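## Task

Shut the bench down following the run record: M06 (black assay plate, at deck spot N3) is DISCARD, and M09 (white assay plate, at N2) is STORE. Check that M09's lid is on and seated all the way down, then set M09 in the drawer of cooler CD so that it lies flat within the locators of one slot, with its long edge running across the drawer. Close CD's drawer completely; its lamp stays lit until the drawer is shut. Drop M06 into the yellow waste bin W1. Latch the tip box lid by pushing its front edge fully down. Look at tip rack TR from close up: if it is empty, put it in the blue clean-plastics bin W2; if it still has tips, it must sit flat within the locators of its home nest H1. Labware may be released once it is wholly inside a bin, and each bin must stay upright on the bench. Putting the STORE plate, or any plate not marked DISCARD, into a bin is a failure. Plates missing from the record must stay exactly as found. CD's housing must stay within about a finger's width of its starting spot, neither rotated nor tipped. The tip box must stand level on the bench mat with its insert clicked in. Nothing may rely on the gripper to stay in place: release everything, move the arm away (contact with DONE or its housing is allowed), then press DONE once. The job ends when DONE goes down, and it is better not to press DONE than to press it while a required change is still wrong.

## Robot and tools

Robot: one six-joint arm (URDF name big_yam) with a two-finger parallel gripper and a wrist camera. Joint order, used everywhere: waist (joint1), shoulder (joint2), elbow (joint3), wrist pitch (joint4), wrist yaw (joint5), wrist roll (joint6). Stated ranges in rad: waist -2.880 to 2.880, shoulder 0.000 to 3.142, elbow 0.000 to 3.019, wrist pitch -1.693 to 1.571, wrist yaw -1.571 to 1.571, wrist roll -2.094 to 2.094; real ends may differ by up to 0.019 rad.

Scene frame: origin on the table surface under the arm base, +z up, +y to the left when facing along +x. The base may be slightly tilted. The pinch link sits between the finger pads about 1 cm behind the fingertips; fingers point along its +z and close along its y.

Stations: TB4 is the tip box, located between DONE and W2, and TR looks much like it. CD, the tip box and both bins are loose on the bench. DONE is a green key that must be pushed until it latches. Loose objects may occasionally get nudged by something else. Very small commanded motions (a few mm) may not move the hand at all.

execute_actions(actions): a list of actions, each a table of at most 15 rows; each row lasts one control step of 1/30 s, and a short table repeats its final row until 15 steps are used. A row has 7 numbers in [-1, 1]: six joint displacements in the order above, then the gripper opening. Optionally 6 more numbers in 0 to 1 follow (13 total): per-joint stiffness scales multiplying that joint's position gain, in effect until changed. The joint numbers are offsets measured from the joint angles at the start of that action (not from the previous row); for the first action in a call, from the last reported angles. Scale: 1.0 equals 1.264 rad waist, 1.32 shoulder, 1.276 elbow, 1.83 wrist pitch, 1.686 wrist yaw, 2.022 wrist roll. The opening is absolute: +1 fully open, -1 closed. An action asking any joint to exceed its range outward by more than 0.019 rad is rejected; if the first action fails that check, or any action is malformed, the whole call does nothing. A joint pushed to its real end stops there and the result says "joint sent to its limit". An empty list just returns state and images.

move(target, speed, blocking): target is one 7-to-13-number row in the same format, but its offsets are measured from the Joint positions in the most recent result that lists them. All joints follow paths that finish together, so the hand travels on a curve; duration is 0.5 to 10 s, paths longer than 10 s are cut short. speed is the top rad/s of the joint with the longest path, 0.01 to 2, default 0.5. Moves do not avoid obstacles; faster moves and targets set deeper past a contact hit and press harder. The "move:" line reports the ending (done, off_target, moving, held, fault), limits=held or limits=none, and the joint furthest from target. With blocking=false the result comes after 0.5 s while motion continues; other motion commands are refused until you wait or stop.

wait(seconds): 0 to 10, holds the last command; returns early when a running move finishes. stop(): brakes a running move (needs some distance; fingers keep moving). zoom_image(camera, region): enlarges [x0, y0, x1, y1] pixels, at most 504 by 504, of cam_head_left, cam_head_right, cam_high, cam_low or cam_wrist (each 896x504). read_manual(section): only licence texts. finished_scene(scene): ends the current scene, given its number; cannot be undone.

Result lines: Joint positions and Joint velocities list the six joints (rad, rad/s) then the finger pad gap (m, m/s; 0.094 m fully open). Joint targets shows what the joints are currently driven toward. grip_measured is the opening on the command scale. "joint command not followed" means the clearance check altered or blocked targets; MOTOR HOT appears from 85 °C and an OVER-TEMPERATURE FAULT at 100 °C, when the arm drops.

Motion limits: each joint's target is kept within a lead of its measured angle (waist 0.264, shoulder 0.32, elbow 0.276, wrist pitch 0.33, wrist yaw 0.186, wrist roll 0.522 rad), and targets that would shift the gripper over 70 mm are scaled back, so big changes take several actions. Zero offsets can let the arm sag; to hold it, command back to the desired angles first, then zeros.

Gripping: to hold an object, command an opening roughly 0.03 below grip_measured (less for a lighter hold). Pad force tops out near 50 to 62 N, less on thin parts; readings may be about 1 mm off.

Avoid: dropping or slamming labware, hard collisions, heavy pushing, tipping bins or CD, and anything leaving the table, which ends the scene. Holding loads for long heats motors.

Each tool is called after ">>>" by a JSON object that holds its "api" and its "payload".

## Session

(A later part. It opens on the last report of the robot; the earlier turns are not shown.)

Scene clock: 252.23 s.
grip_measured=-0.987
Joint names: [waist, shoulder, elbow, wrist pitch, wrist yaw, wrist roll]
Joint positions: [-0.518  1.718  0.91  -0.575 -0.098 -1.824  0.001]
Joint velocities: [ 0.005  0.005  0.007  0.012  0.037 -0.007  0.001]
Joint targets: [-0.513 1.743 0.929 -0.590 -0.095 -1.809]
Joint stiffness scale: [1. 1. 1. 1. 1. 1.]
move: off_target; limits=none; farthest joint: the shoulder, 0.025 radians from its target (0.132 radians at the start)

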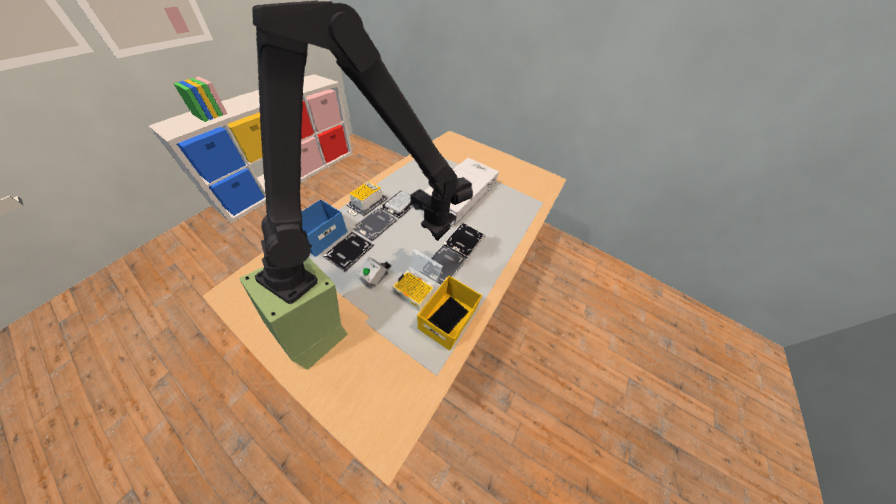

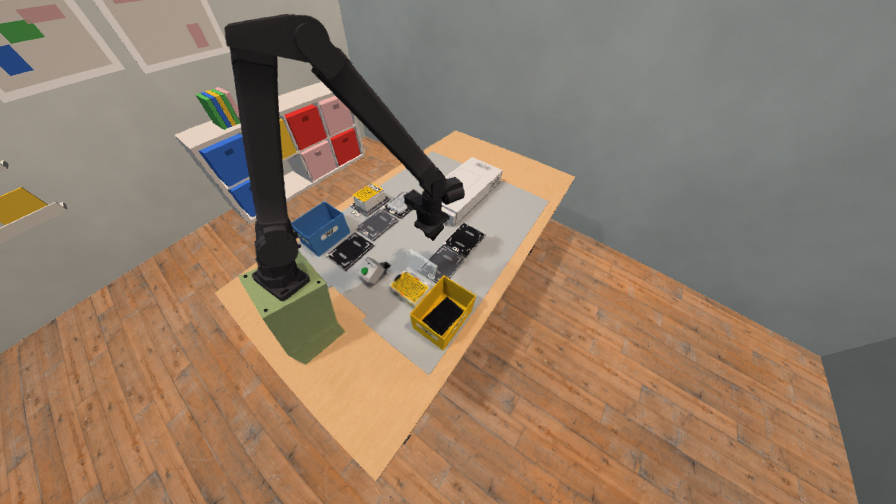

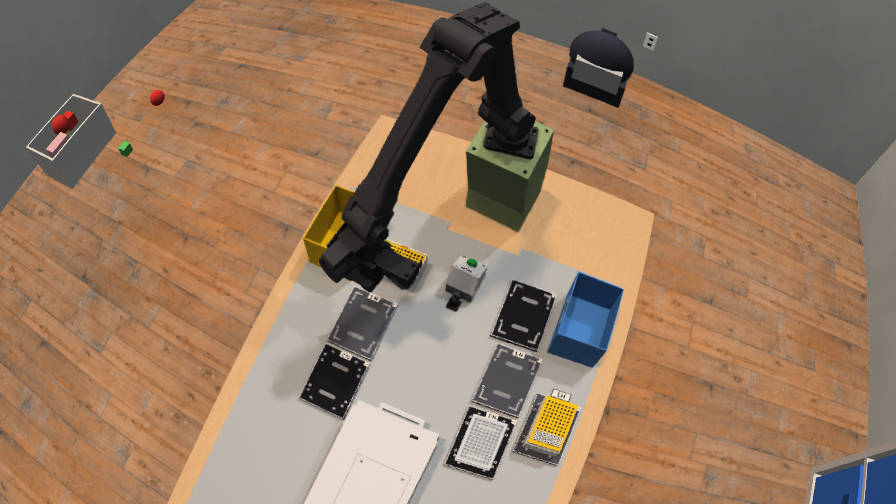

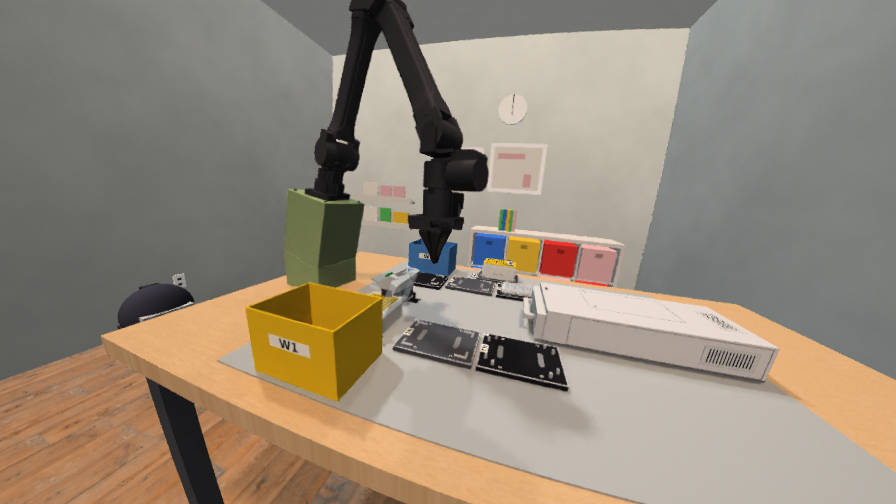

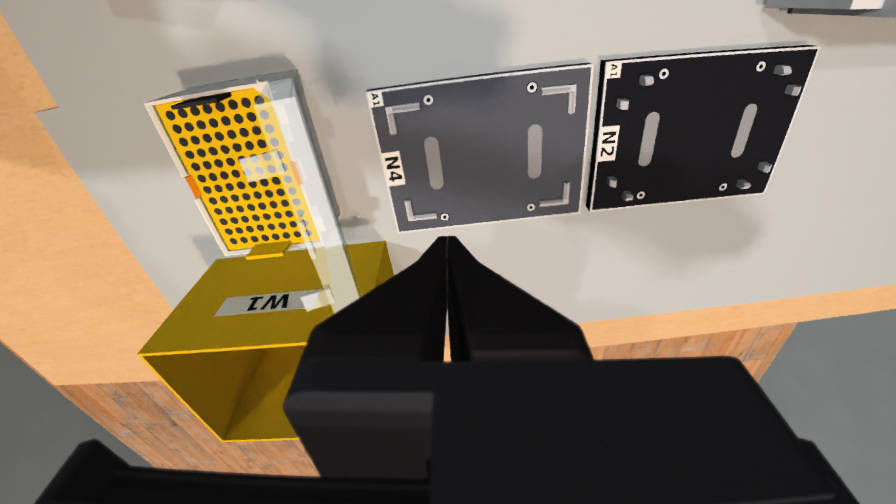

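>>> {"api": "move", "payload": {"target": [0.012,0.155,0.015,0.093,0,0,-1], "speed": 0.3}}

>>> {"api": "move", "payload": {"target": [-0.105,-0.072,-0.24,0.118,-0.009,-0.065,-1], "speed": 0.08}}

Scene clock: 256.43 s.
grip_measured=-0.987
Joint names: [waist, shoulder, elbow, wrist pitch, wrist yaw, wrist roll]
Joint positions: [-0.514  1.905  0.91  -0.42  -0.098 -1.823  0.001]
Joint velocities: [-0.005  0.015  0.007 -0.002 -0.095 -0.066 -0.001]
Joint targets: [-0.503 1.923 0.929 -0.404 -0.098 -1.823]
Joint stiffness scale: [1. 1. 1. 1. 1. 1.]
move: done; limits=none; farthest joint: the elbow, 0.019 radians from its target (0.019 radians at the start)

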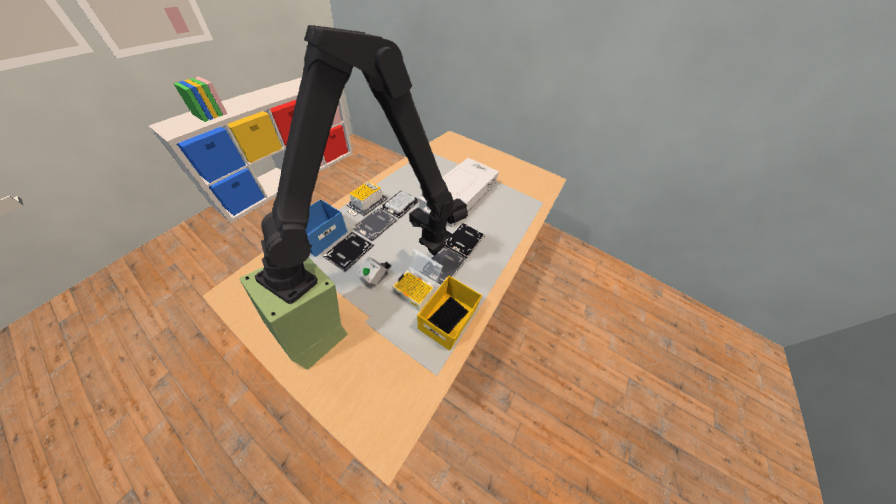

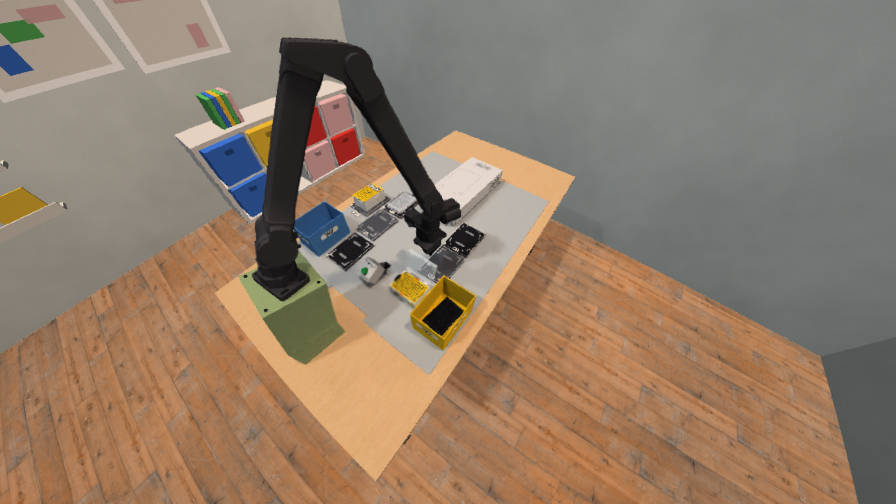

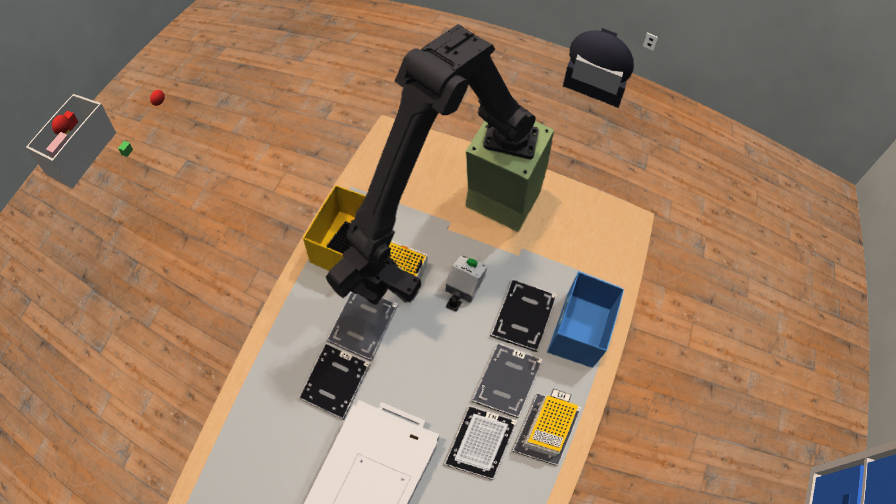

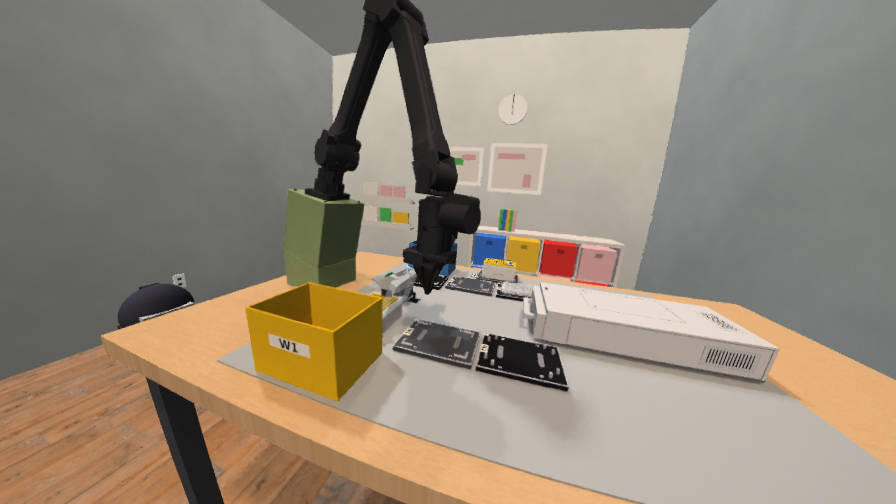

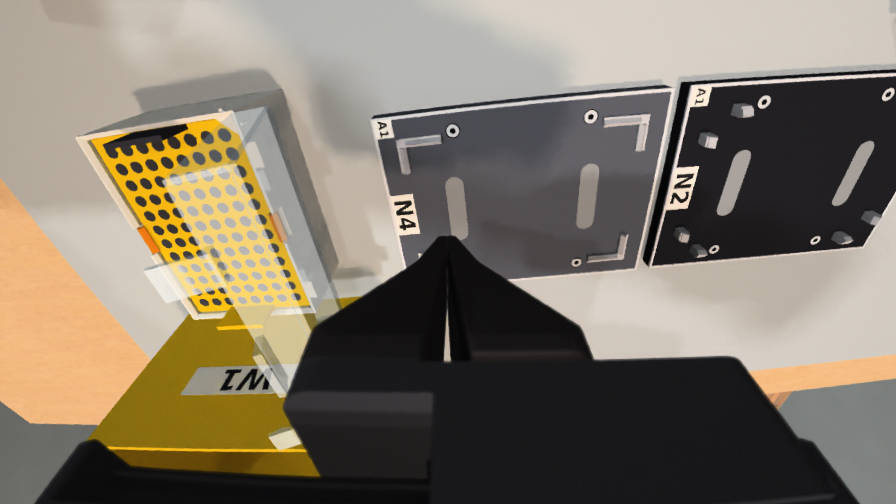

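Scene clock: 260.60 s.
grip_measured=-0.987
Joint names: [waist, shoulder, elbow, wrist pitch, wrist yaw, wrist roll]
Joint positions: [-0.637  1.82   0.609 -0.221 -0.11  -1.94   0.001]
Joint velocities: [-0.024  0.005 -0.012  0.007 -0.037 -0.066  0.   ]
Joint targets: [-0.647 1.811 0.604 -0.205 -0.113 -1.954]
Joint stiffness scale: [1. 1. 1. 1. 1. 1.]
move: done; limits=none; farthest joint: the wrist pitch, 0.017 radians from its target (0.216 radians at the start)

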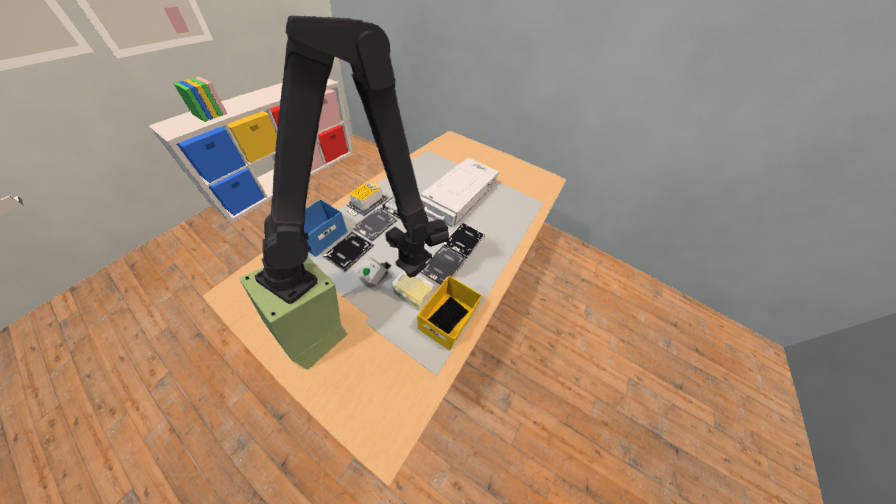

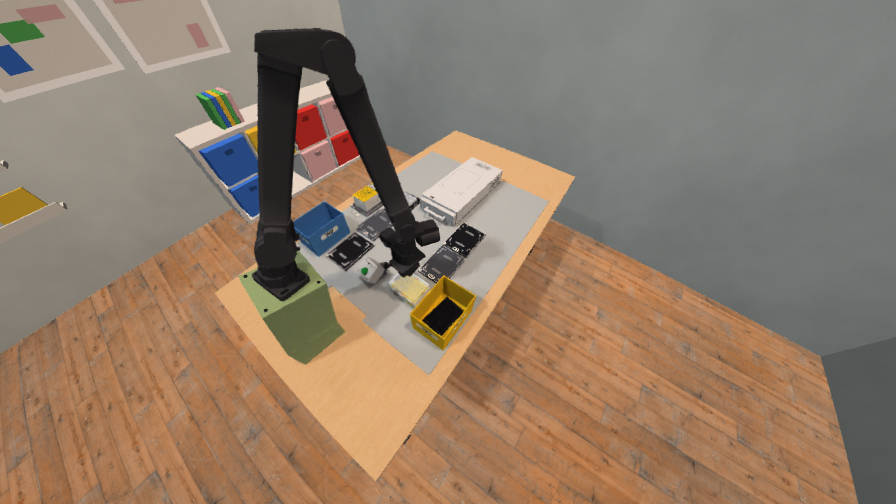

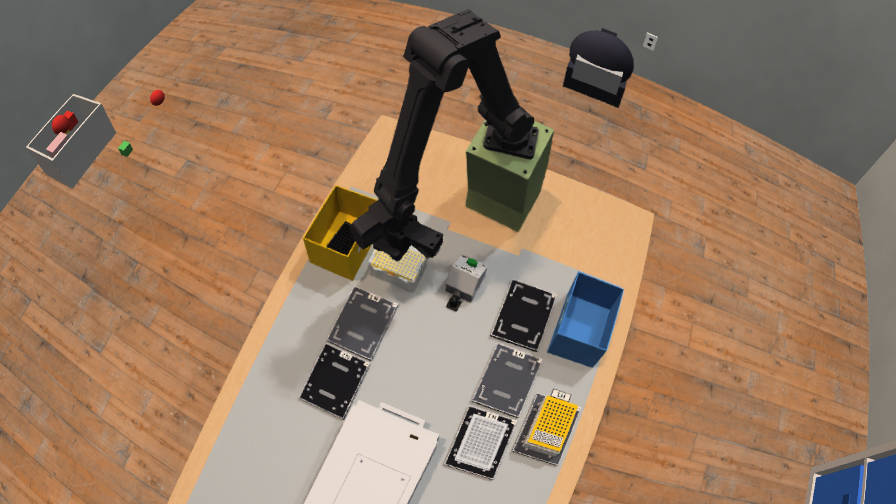

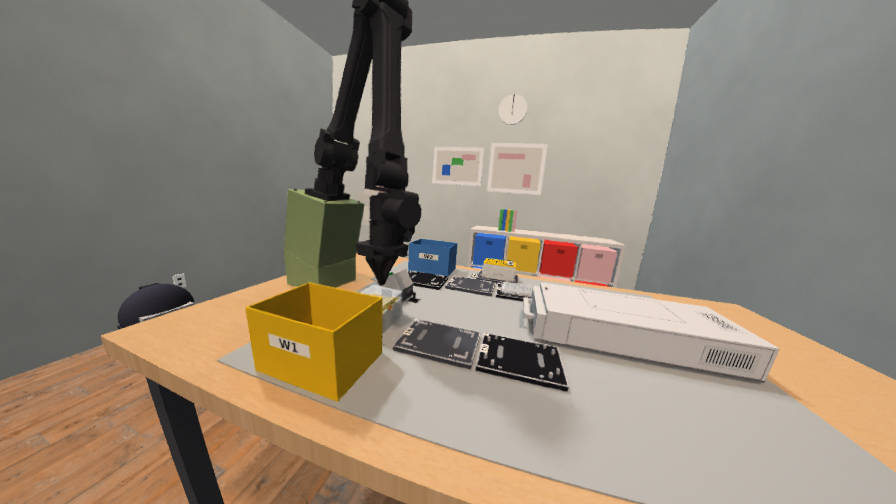

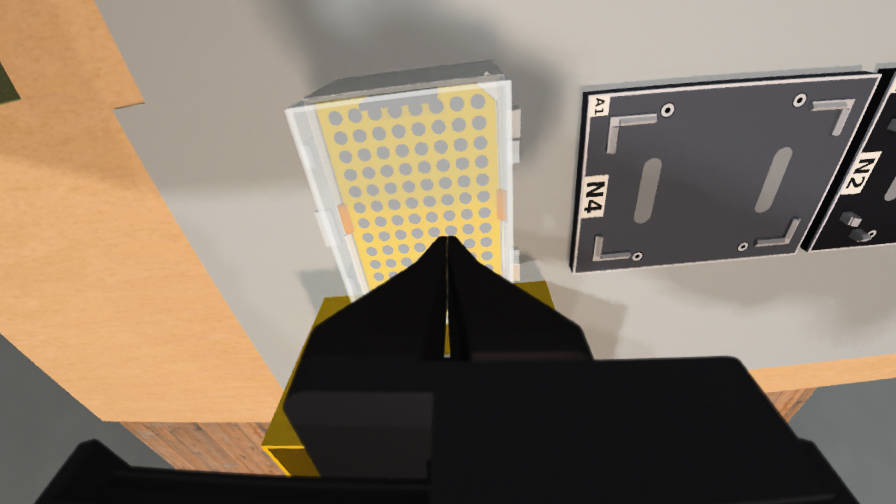

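>>> {"api": "move", "payload": {"target": [-0.065,0.045,-0.077,0.086,-0.008,-0.035,-1], "speed": 0.15}}

Scene clock: 267.33 s.
grip_measured=-0.987
Joint names: [waist, shoulder, elbow, wrist pitch, wrist yaw, wrist roll]
Joint positions: [-0.71   1.859  0.514 -0.08  -0.121 -1.996  0.001]
Joint velocities: [-0.005 -0.005 -0.002  0.007 -0.007  0.066  0.   ]
Joint targets: [-0.719 1.880 0.510 -0.063 -0.124 -2.010]
Joint stiffness scale: [1. 1. 1. 1. 1. 1.]
move: done; limits=none; farthest joint: the shoulder, 0.020 radians from its target (0.059 radians at the start)

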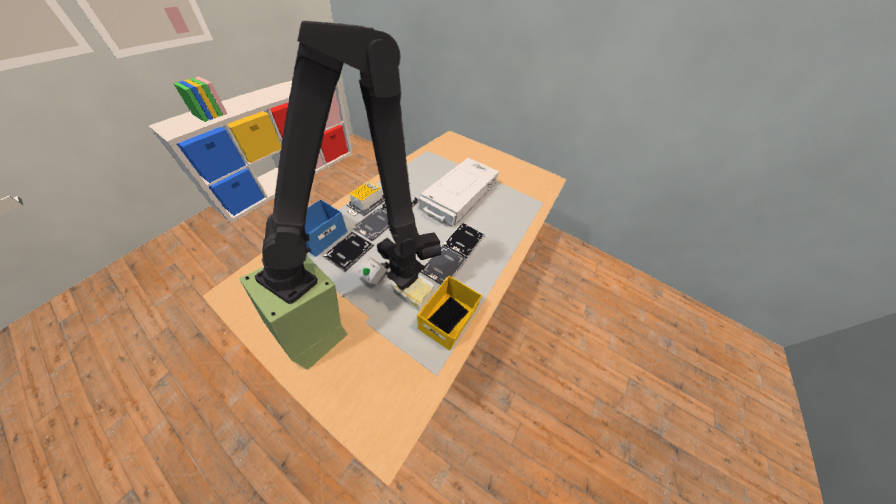

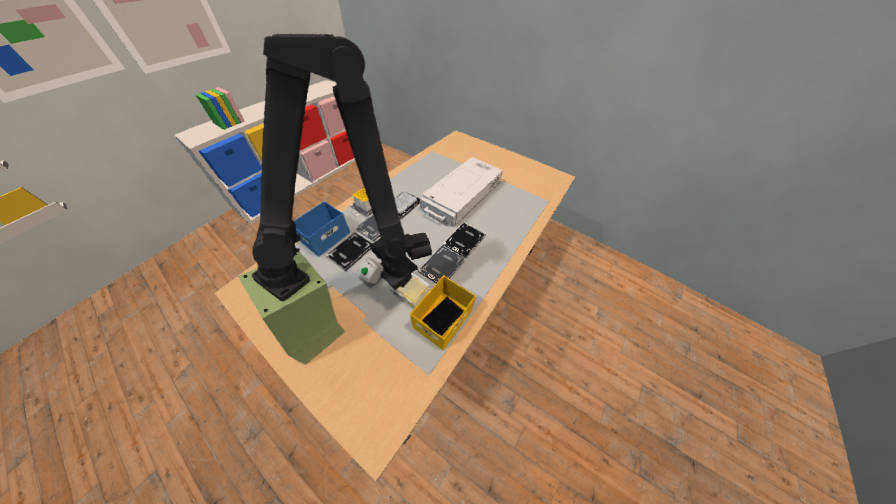

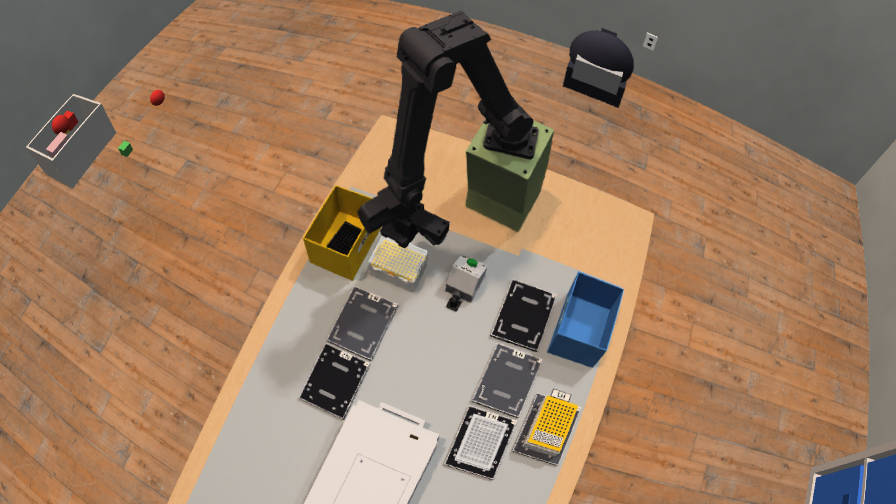

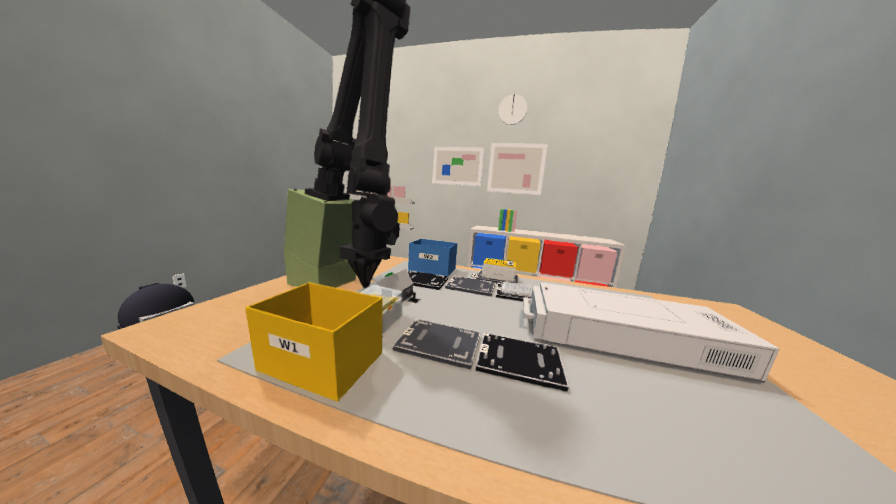

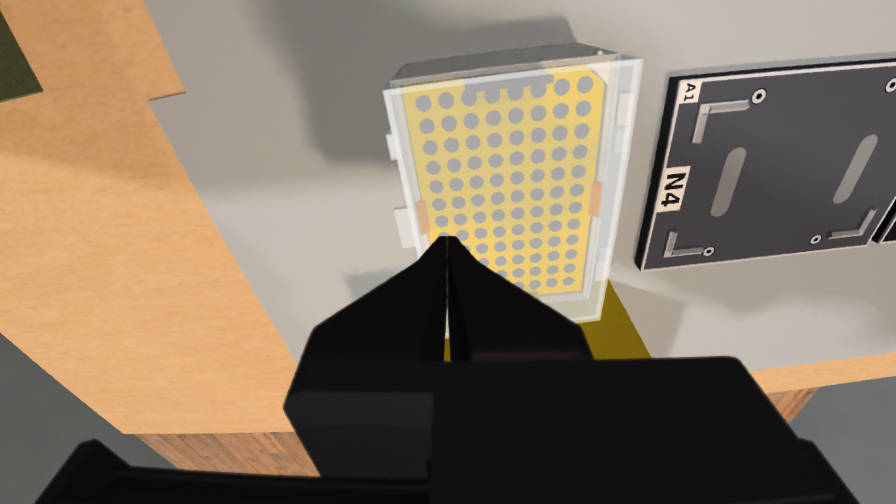

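>>> {"api": "move", "payload": {"target": [0,0.065,0.012,0.028,0,0,-1], "speed": 0.05}}

>>> {"api": "move", "payload": {"target": [0,0.08,0.008,0.012,0,0,-1], "speed": 0.05}}

Scene clock: 272.47 s.
grip_measured=-0.987
Joint names: [waist, shoulder, elbow, wrist pitch, wrist yaw, wrist roll]
Joint positions: [-0.71   1.919  0.523 -0.046 -0.121 -1.996  0.001]
Joint velocities: [-0.015  0.015 -0.002 -0.012  0.022 -0.007 -0.001]
Joint targets: [-0.710 1.945 0.530 -0.028 -0.121 -1.995]
Joint stiffness scale: [1. 1. 1. 1. 1. 1.]
move: off_target; limits=none; farthest joint: the shoulder, 0.025 radians from its target (0.086 radians at the start)

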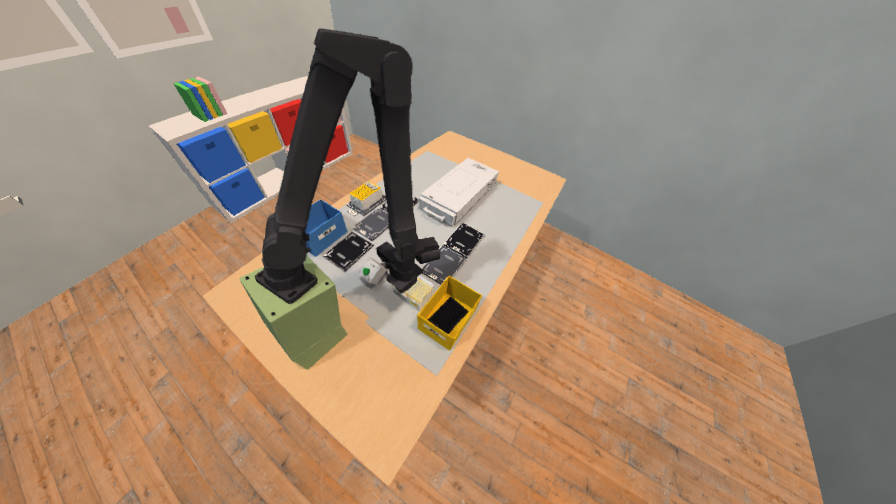

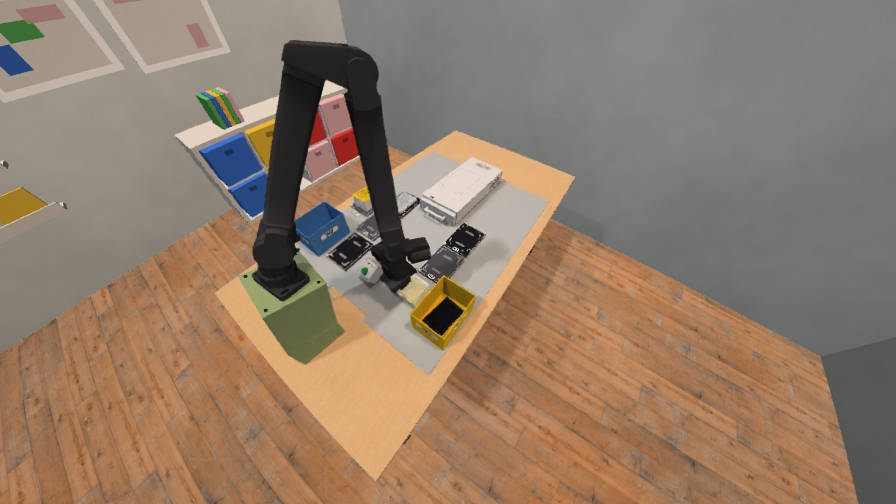

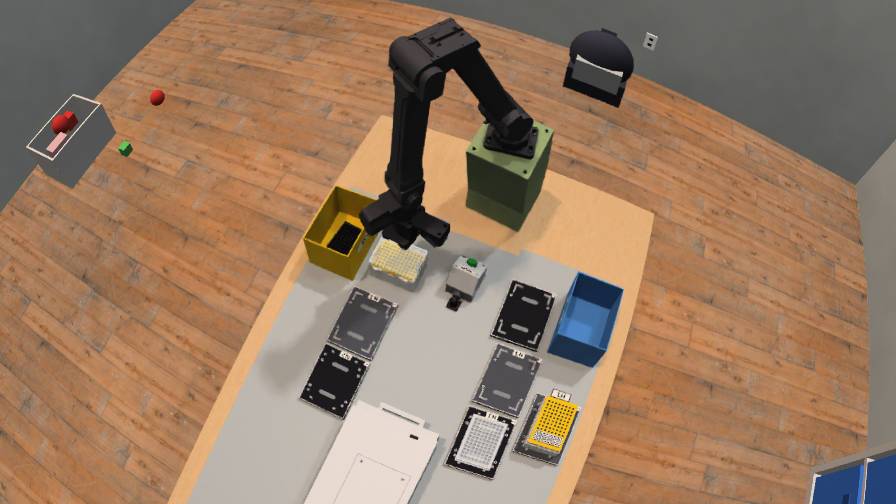

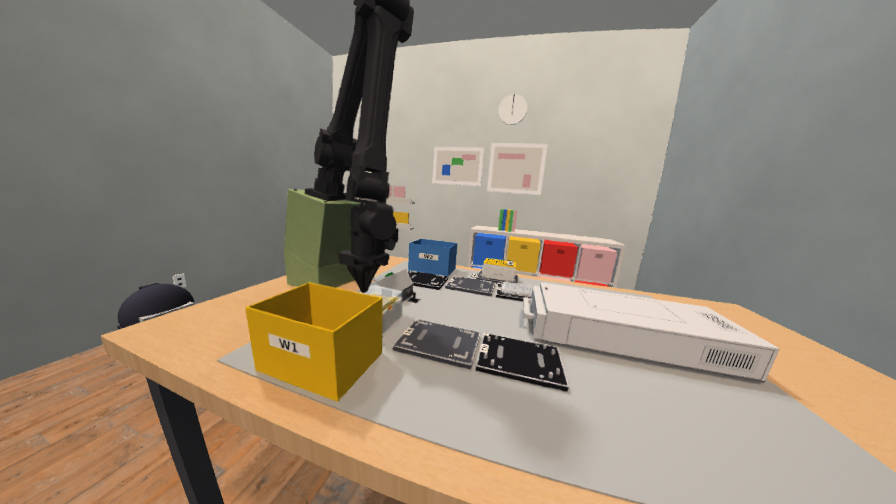

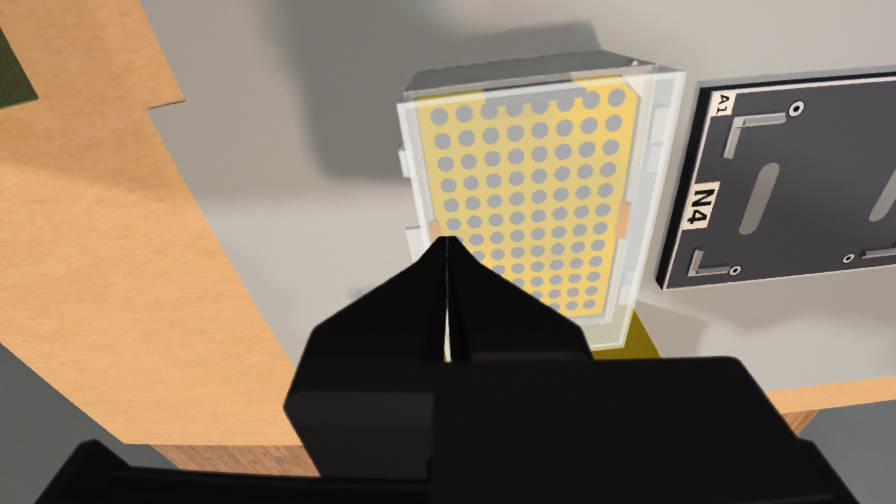

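Scene clock: 274.80 s.
grip_measured=-0.987
Joint names: [waist, shoulder, elbow, wrist pitch, wrist yaw, wrist roll]
Joint positions: [-0.71   1.936  0.524 -0.046 -0.122 -1.996  0.001]
Joint velocities: [ 0.005 -0.005 -0.017 -0.007  0.051 -0.037 -0.   ]
Joint targets: [-0.710 2.025 0.533 -0.024 -0.121 -1.996]
Joint stiffness scale: [1. 1. 1. 1. 1. 1.]
move: off_target; limits=none; farthest joint: the shoulder, 0.088 radians from its target (0.105 radians at the start)

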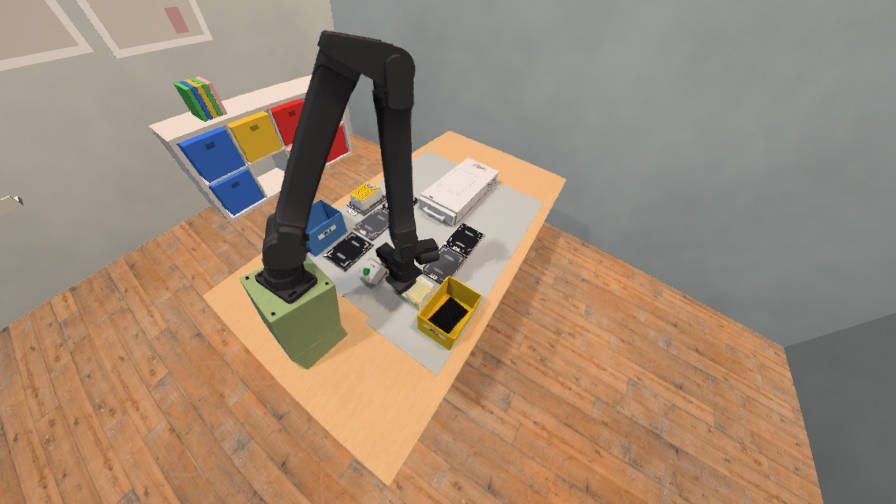

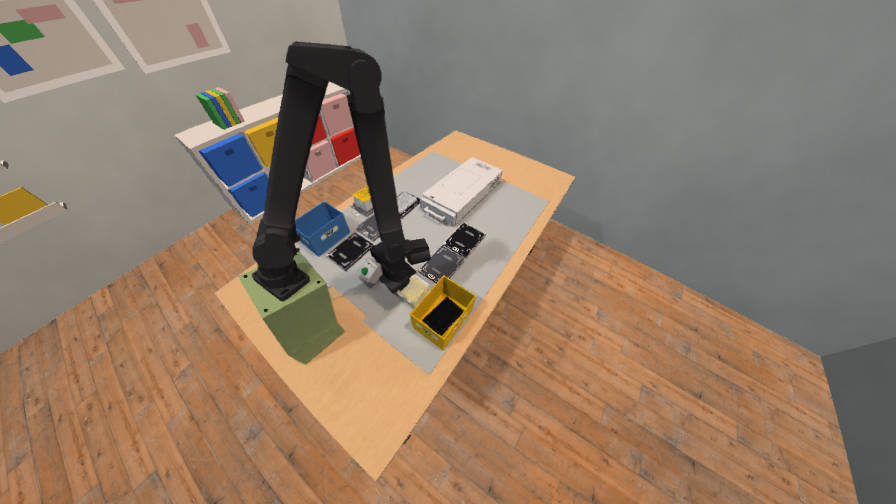

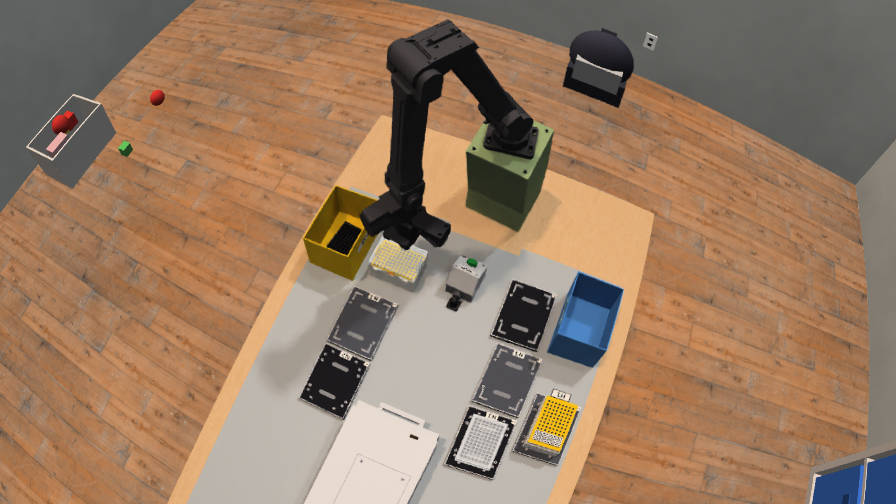

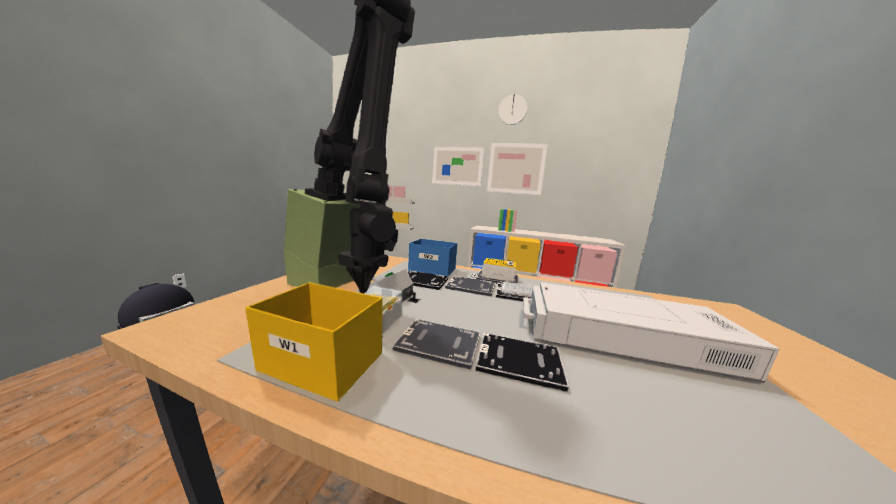

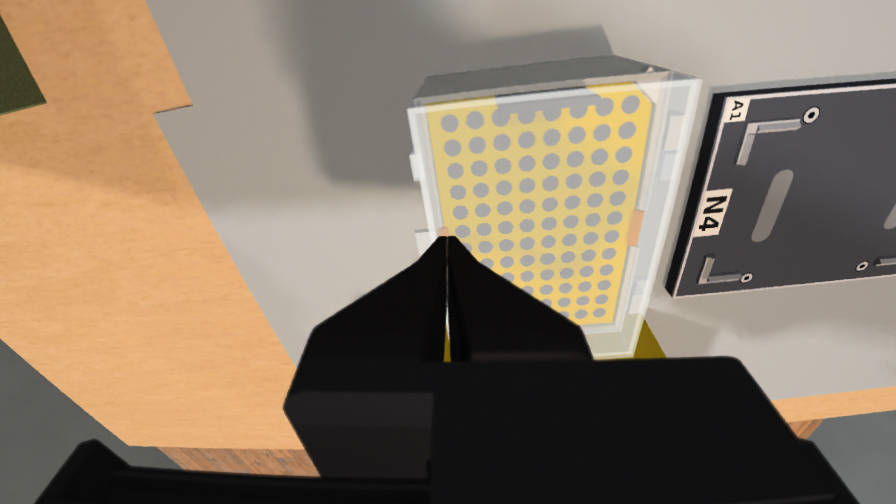

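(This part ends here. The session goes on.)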